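## Task

The mat holds letter blocks that should read "YOU" left to right, viewed from the midpoint between the two arm bases, but one letter is absent. Put the block carrying that letter in place so that all three blocks rest entirely on the mat, side by side in a tight straight line, each with its letter facing up and not upside down. The leftover fourth block must end up off the mat. The result must hold without the robot touching or supporting anything. Finish by releasing and moving the grippers away.

## Robot and tools

Robot: two 7-joint arms, left_arm and right_arm, each ending in a two-finger gripper. All positions share one scene frame: origin on the table surface midway between the arms, +x pointing out across the table, +z up, and left_arm sits on the +y side. The arm names do not refer to sides of any camera image. Reported hand positions can be somewhat wrong, especially with the arm stretched far.

Gripper geometry: fingers point along the gripper's own +z axis and close along its y axis. The reported end_effector_position is the spot between the finger pads when shut, roughly 2 cm short of the fingertips; closing pushes the tips about 10 mm further along +z.

The 16-number row (used by both execute_actions and move): first left_arm's x, y, z, qw, qx, qy, qz, opening, then the same eight for right_arm. x, y, z are an absolute target position in metres in the scene frame; the quaternion is an absolute target orientation, w first. Opening runs from -1 (closed) to +1 (fully open, 0.084 m). Every row must include both arms. To hold an arm still, repeat its full pose from the last result before it stopped, plus the desired opening; to hold an orientation, resend your own quaternion rather than the slightly drifted reported one. A target farther than 0.6 m from the arm's last reported position along any gripper axis gets the call refused, and nothing is sent.

execute_actions: argument actions is a list with zero or one entry. Empty list: just report the state. {"rows": [...], "steps": n}: up to 15 rows, n up to 15 (default 15), each step 1/30 s; each row is one step and the final row repeats to fill the count. {"steps": n} without rows: a pause of up to 300 steps counted from the previous result. Optional pictures (true/false) chooses whether camera images are returned.

move: target is one 16-number row of absolute poses; speed in m/s from 0.002 to 0.5 (default 0.25), with turning capped at twice that in rad/s. Each gripper follows a straight line to its pose, both finishing together, lasting 0.5 to 10 s (cut off at 10 s). The opening is applied at the start. No obstacle or arm-to-arm avoidance; grippers trail and can overshoot speed, mostly near full stretch. Faster moves and targets placed deeper past a contact hit and press harder. The result adds a move: line giving the ending (done, off_target, moving, held, fault), any limits (paced = pose was clipped; held = a safety check blocked steps, after which the arm may lurch fast) and each gripper's remaining distance to its pose. If only one arm is named, the other finished fine.

wait: seconds from 0 to 10; nothing new is commanded. zoom_image: camera name and region [x0, y0, x1, y1] in that camera's image pixels, top-left origin, at most 504 by 504, for a sharper crop. finished_scene: pass the current scene number; it is final, reports whether the goal was met and gives the next task.

Control details: each step the command is limited to within 70 mm and 16 degrees of the measured gripper pose; inverse kinematics then favours position over orientation. After an action ends, an arm only carries on to its last clipped pose, so long moves need follow-up commands; check the reported pose. A Hand target line shows where each gripper is currently being driven. HELD marks steps where a clearance check withheld your row; a pose unreachable line names the arm affected.

Gripping: grip_measured is the actual finger opening on the command scale. Keep commanding an opening clearly below it to hold; a bigger gap squeezes harder, up to about 24 N per pad for objects up to about 6 cm wide. Sending grip_measured back still squeezes lightly. Fast closing can press hard enough to spring the fingers.

Cameras: cam_head_left, cam_head_right, cam_high, cam_low, cam_left_wrist, cam_right_wrist, all 896x504; calibration matrices come with the session, and wrist camera poses follow their arm.

Avoid: knocking anything off the table (fails the task), dropping, slamming or shoving blocks, and arms colliding or pressing on each other. Joint load limits (N m): waist 45, shoulder 45, upper arm roll 27, elbow 27, forearm roll 27, wrist pitch 18, wrist roll 18; exceeding one triggers a torque fault that backs the joint off and freezes that arm for 10 s. Holding loads heats motors: MOTOR HOT appears at 65 °C and at 80 °C an OVER-TEMPERATURE FAULT brakes the arm until it cools. Occasional outside tugs on a held part or pushes on loose blocks may occur. Leave the blocks resting on their own and grippers released and clear before finishing.

Each tool is called after "Emit:" in YAML: its name, and indented under it one key for each argument.

## Session

Emit:
execute_actions:
  actions: []

Scene clock: 0.00 s of 7600.00 s.
left_arm: end_effector_position=(+0.6475, -0.0543, +0.2085) grip_measured=+1.00 end_effector_quat_wxyz=(+0.245, +0.904, -0.350, -0.030) end_effector_velocity=(-0.000, -0.000, +0.001) end_effector_angular_velocity=(-0.001, -0.000, -0.001) | right_arm: end_effector_position=(+0.3070, -0.2436, +0.3617) grip_measured=+1.00 end_effector_quat_wxyz=(+0.034, +0.248, +0.968, -0.003) end_effector_velocity=(+0.000, -0.000, +0.000) end_effector_angular_velocity=(+0.000, -0.001, -0.000)
Joint positions: left_arm=[-0.385  1.    -0.052  2.501 -0.451  1.568  0.391  0.084] | right_arm=[ 0.769 -0.593 -0.318  0.986 -0.223  1.507 -2.201  0.084]
Joint velocities: left_arm=[-0.    -0.001 -0.001  0.     0.     0.    -0.    -0.   ] | right_arm=[ 0.001 -0.    -0.001  0.001 -0.001 -0.    -0.    -0.   ]
Hand target (left_arm): +0.648, -0.054, +0.208; +0.245, +0.904, -0.350, -0.030
Hand target (right_arm): +0.307, -0.244, +0.362; +0.034, +0.248, +0.968, -0.003

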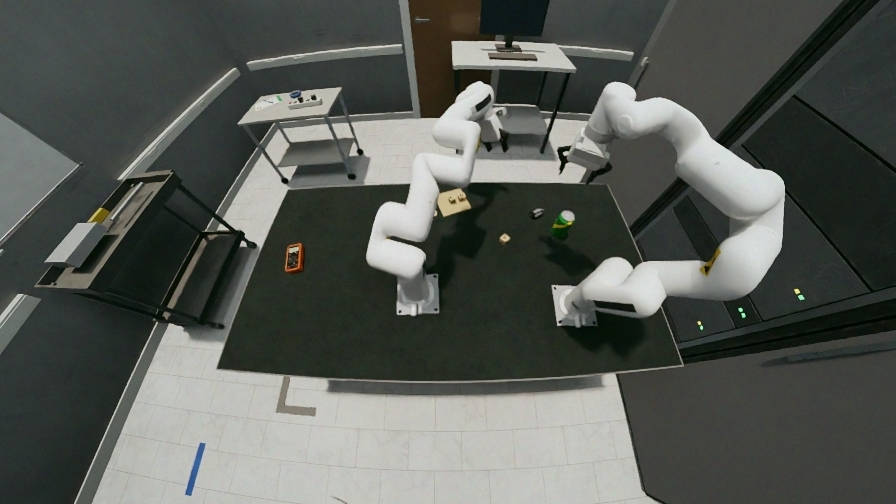

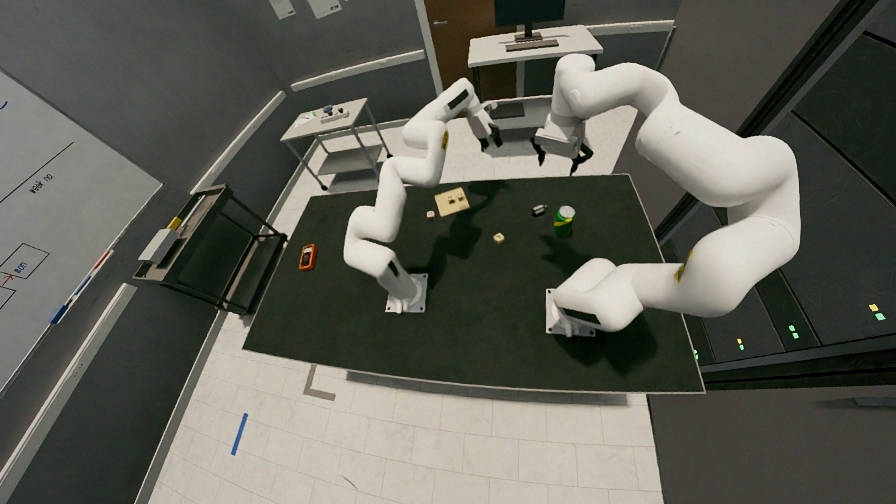

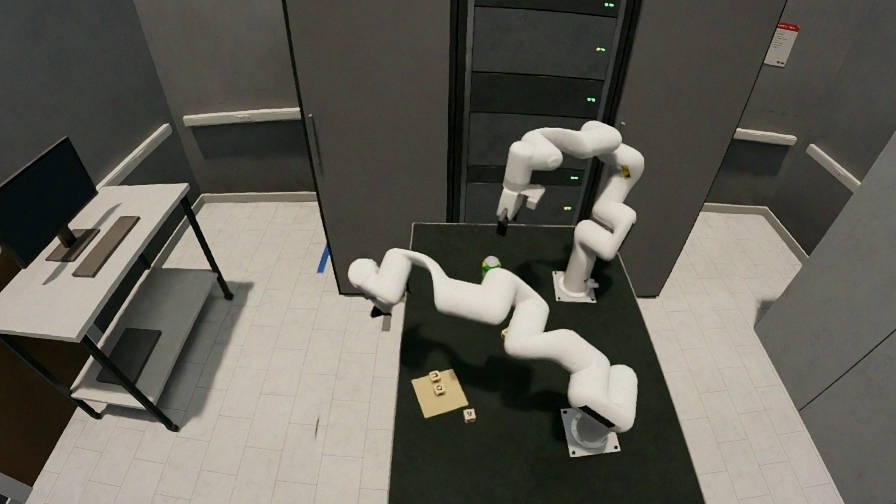

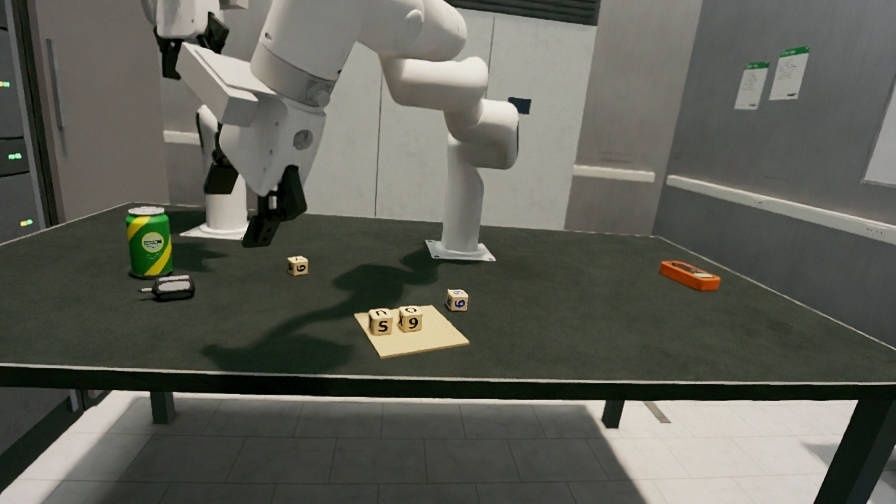

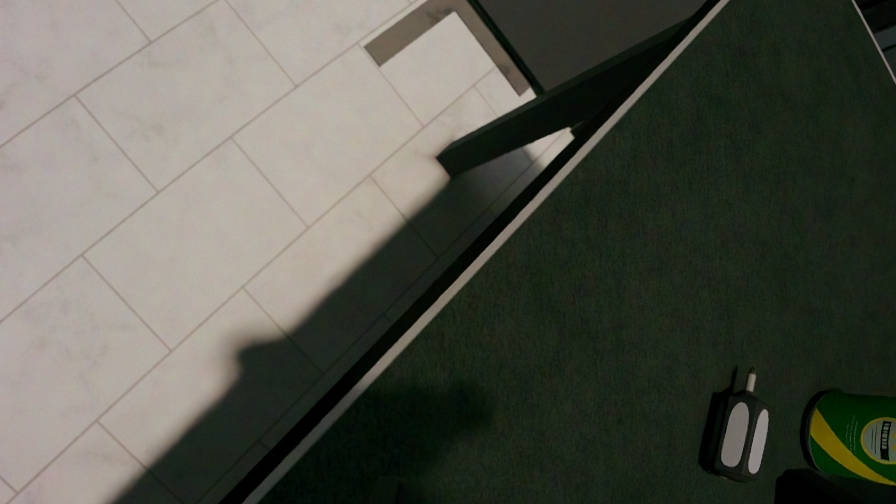

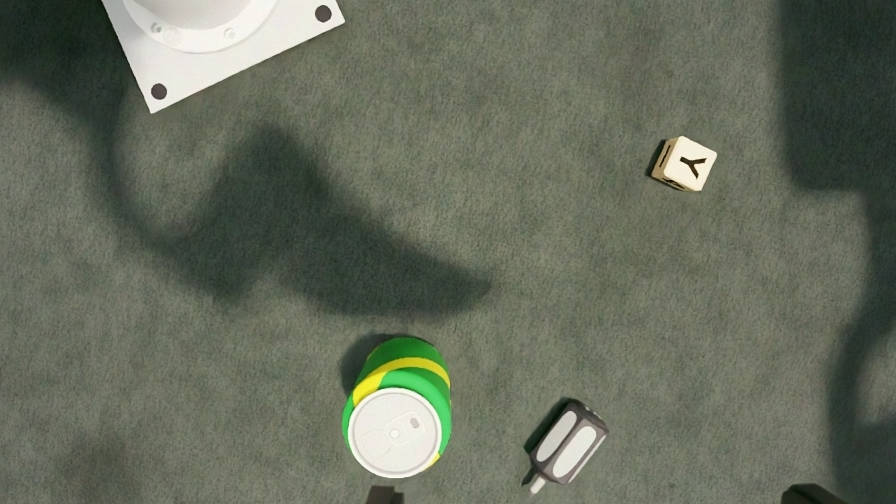

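Emit:
move:
  target: [0.42,0.14,0.25,0,1,0,0,1,0.2,-0.4,0.36,0.034,0.248,0.968,0,1]

Scene clock: 11.17 s of 7600.00 s.
left_arm: end_effector_position=(+0.4204, +0.1402, +0.2495) grip_measured=+1.00 end_effector_quat_wxyz=(+0.000, +1.000, +0.000, -0.000) end_effector_velocity=(-0.001, +0.000, +0.002) end_effector_angular_velocity=(+0.000, -0.004, -0.002) | right_arm: end_effector_position=(+0.1996, -0.3993, +0.3602) grip_measured=+1.00 end_effector_quat_wxyz=(+0.033, +0.248, +0.968, +0.000) end_effector_velocity=(+0.000, -0.001, +0.001) end_effector_angular_velocity=(+0.001, -0.003, -0.001)
Joint positions: left_arm=[-0.515 -0.245  0.069  0.924  0.017  1.169 -0.405  0.084] | right_arm=[ 0.59  -1.066 -0.423  0.818 -0.41   1.765 -2.441  0.084]
Joint velocities: left_arm=[-0.    -0.006 -0.001 -0.002  0.002  0.001 -0.     0.   ] | right_arm=[-0.001 -0.002 -0.001  0.001 -0.001 -0.001 -0.001  0.   ]
Hand target (left_arm): +0.420, +0.140, +0.250; +0.000, +1.000, +0.000, -0.000
Hand target (right_arm): +0.200, -0.400, +0.360; +0.034, +0.248, +0.968, +0.001
Off the commanded pose (left_arm): 0.001 m, 0 deg.
Off the commanded pose (right_arm): 0.001 m, 0 deg.
After step 90, 5.93 s passed at rest.
move: done
camera_calibration (this result's frames):
cam_left_wrist: T_world_to_cam=[[0.00477997, -0.999971, -0.0059859, 0.171798], [-0.999911, -0.00485421, 0.0124503, 0.479239], [-0.012479, 0.00592585, -0.999905, 0.38253], [0, 0, 0, 1]] pos_world=[0.483149, 0.171853, 0.377555]
cam_right_wrist: T_world_to_cam=[[0.462125, 0.886466, 0.0248536, 0.28015], [0.883606, -0.462654, 0.0720554, -0.324467], [0.0753733, -0.0113378, -0.997091, 0.474971], [0, 0, 0, 1]] pos_world=[0.121436, -0.393074, 0.490006]

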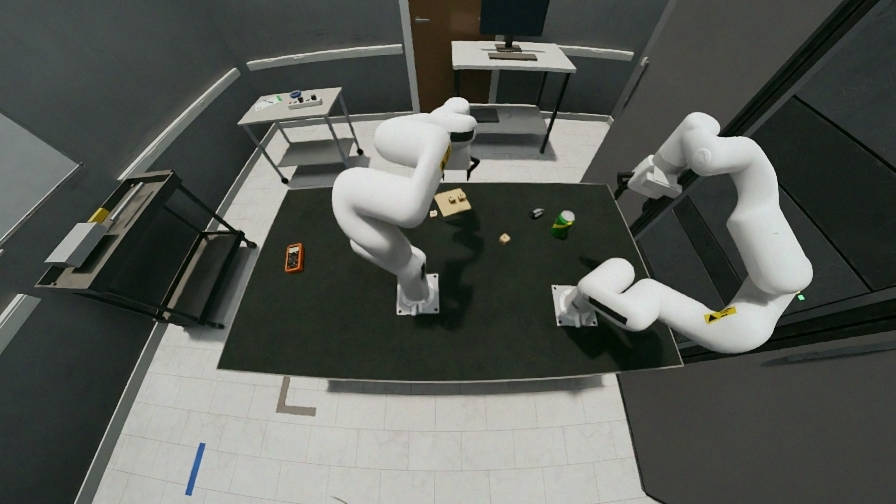

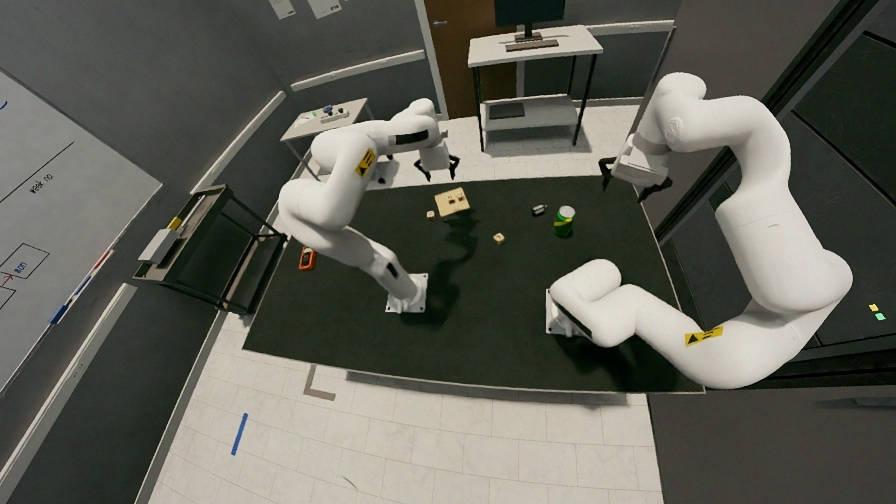

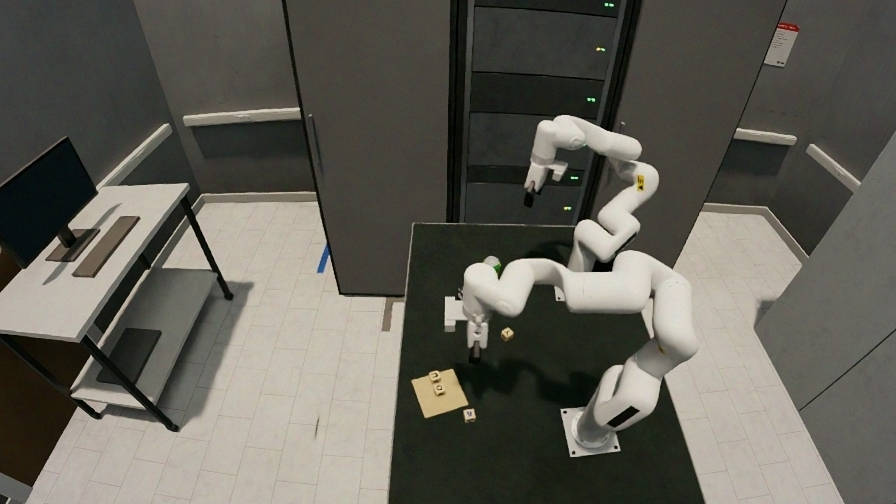

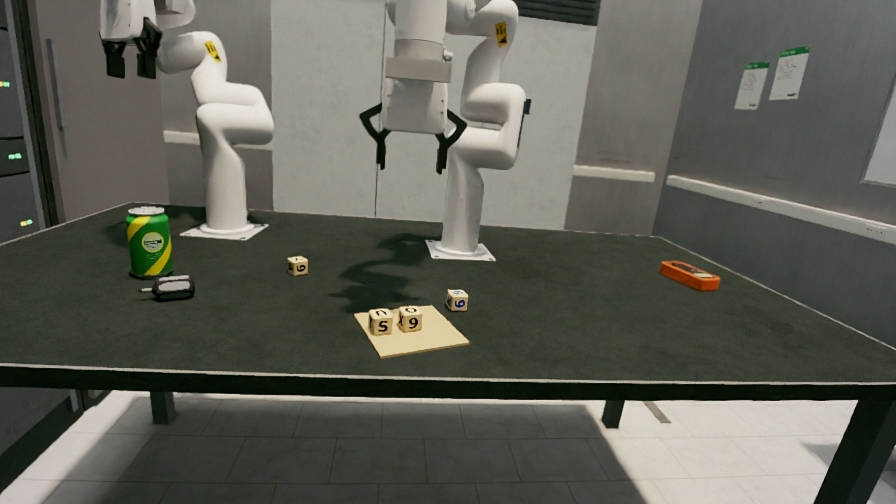

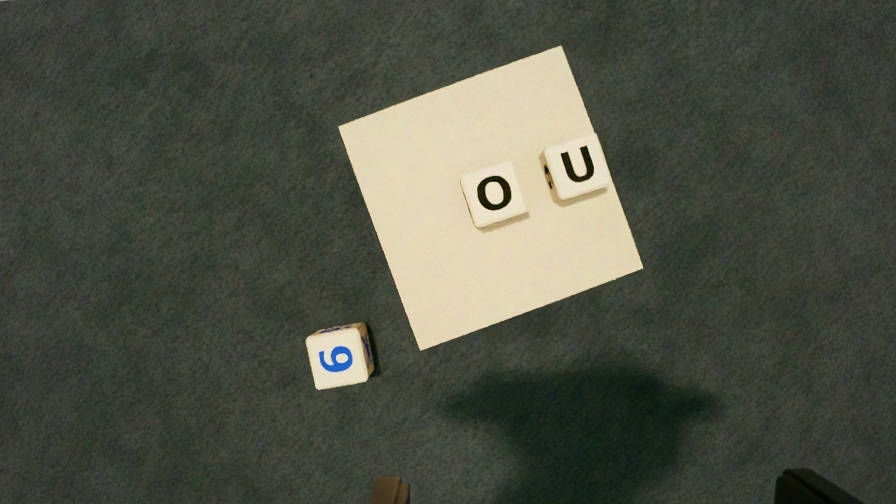

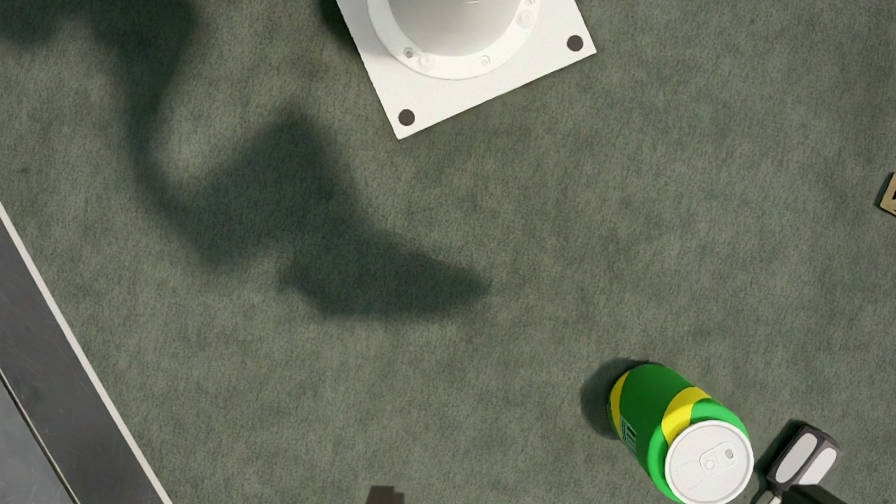

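Emit:
move:
  target: [0.289,-0.061,0.14,0,0.899,-0.438,0,0.5,0.2,-0.4,0.36,0.034,0.248,0.968,0,1]

Scene clock: 23.93 s of 7600.00 s.
left_arm: end_effector_position=(+0.2892, -0.0608, +0.1402) grip_measured=+0.49 end_effector_quat_wxyz=(+0.000, +0.899, -0.437, -0.000) end_effector_velocity=(-0.001, -0.002, +0.000) end_effector_angular_velocity=(-0.001, -0.001, -0.007) | right_arm: end_effector_position=(+0.2000, -0.4000, +0.3600) grip_measured=+1.00 end_effector_quat_wxyz=(+0.034, +0.248, +0.968, +0.000) end_effector_velocity=(+0.000, +0.000, +0.000) end_effector_angular_velocity=(-0.000, -0.001, +0.000)
Joint positions: left_arm=[-0.828 -0.03  -0.196  0.815 -0.009  0.844 -0.063  0.065] | right_arm=[ 0.59  -1.066 -0.424  0.818 -0.412  1.764 -2.442  0.084]
Joint velocities: left_arm=[-0.002  0.001 -0.003  0.001  0.    -0.001  0.002 -0.   ] | right_arm=[ 0.     0.     0.     0.001 -0.     0.     0.     0.   ]
Hand target (left_arm): +0.289, -0.061, +0.140; +0.000, +0.899, -0.438, -0.001
Hand target (right_arm): +0.200, -0.400, +0.360; +0.034, +0.248, +0.968, +0.000
Off the commanded pose (left_arm): 0.000 m, 0 deg.
Off the commanded pose (right_arm): 0.000 m, 0 deg.
After step 90, 7.57 s passed at rest.
move: done
camera_calibration (this result's frames):
cam_left_wrist: T_world_to_cam=[[-0.783506, -0.62136, -0.0055393, 0.22171], [-0.621377, 0.78342, 0.0119661, 0.286908], [-0.00309565, 0.0128175, -0.999913, 0.270556], [0, 0, 0, 1]] pos_world=[0.352827, -0.0904764, 0.268328]
cam_right_wrist: T_world_to_cam=[[0.462982, 0.886037, 0.0242087, 0.280453], [0.883083, -0.463443, 0.0733821, -0.325781], [0.0762386, -0.0125963, -0.99701, 0.474008], [0, 0, 0, 1]] pos_world=[0.121709, -0.393502, 0.489708]

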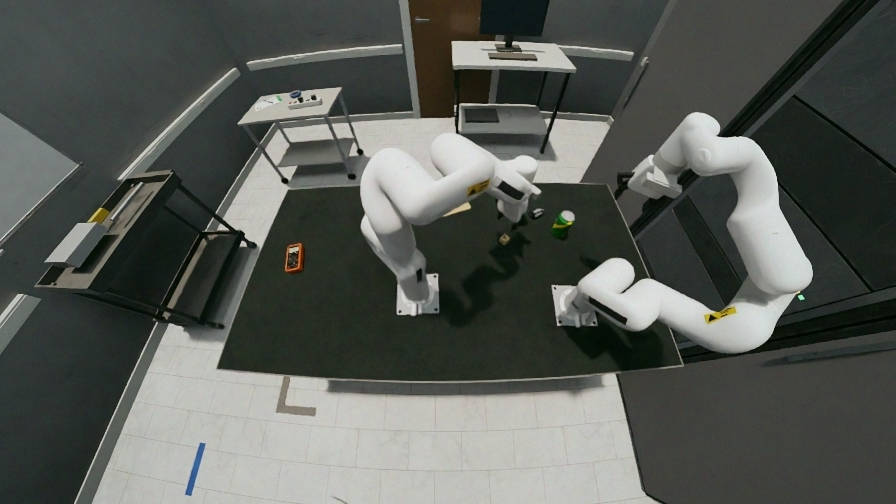

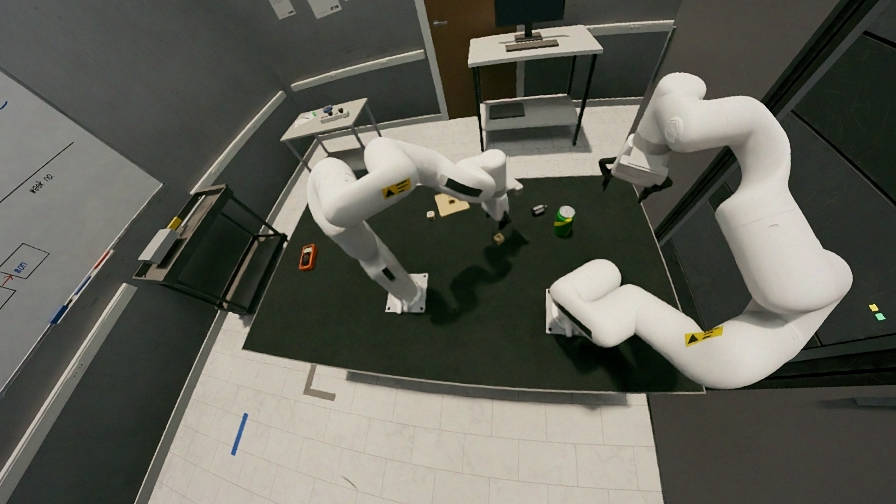

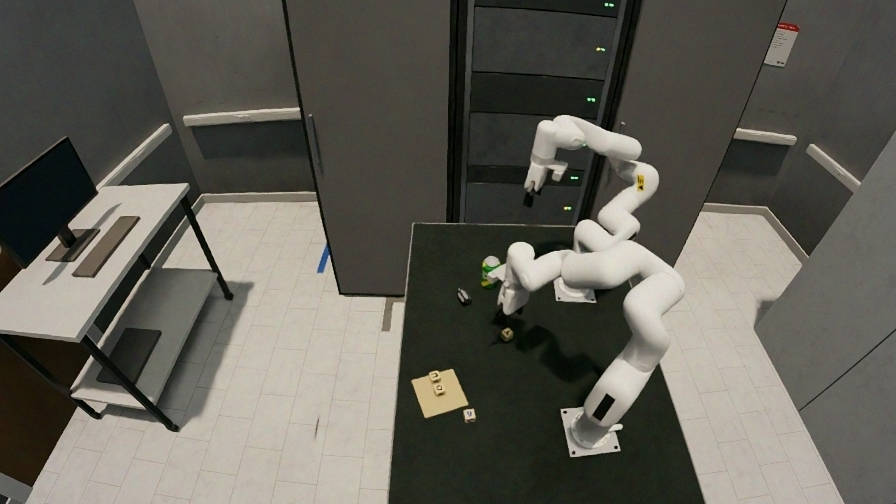

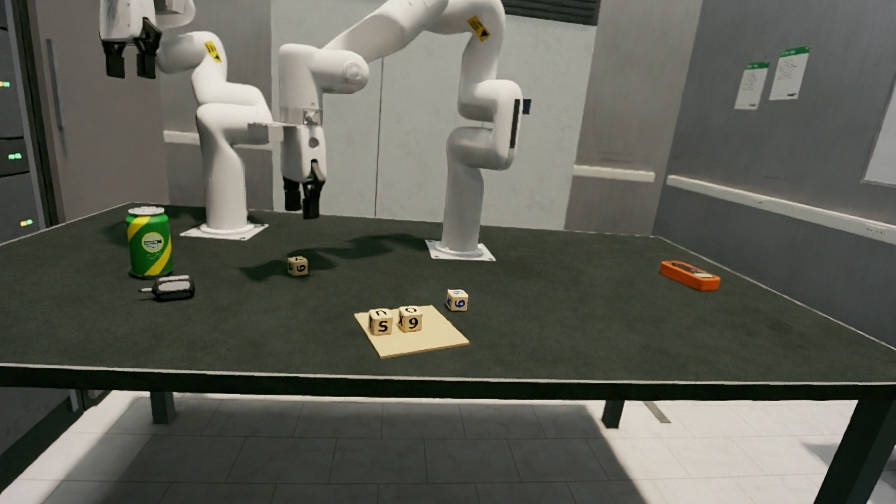

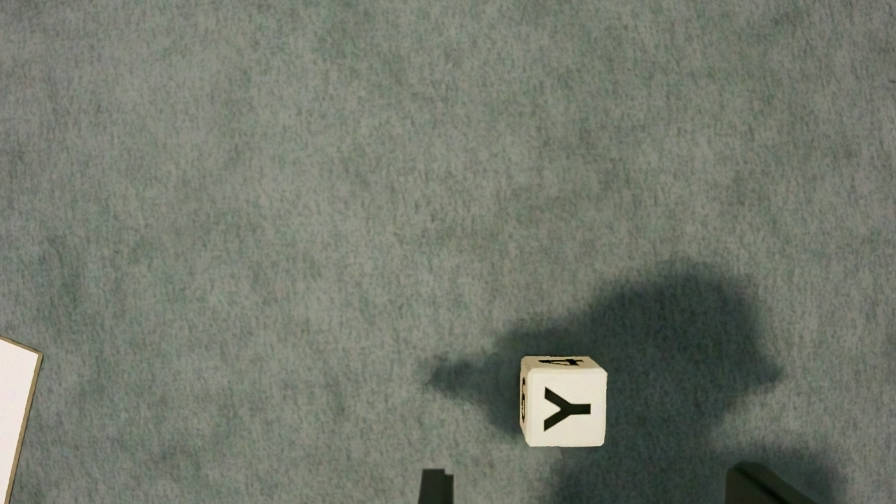

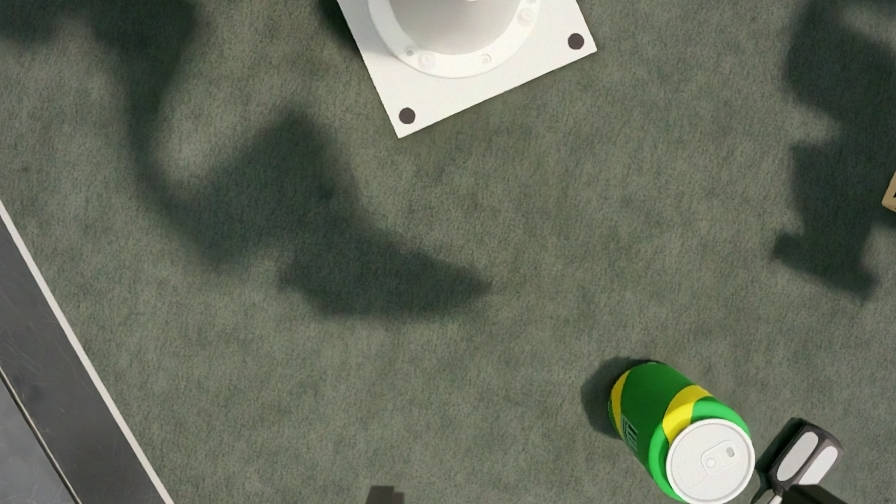

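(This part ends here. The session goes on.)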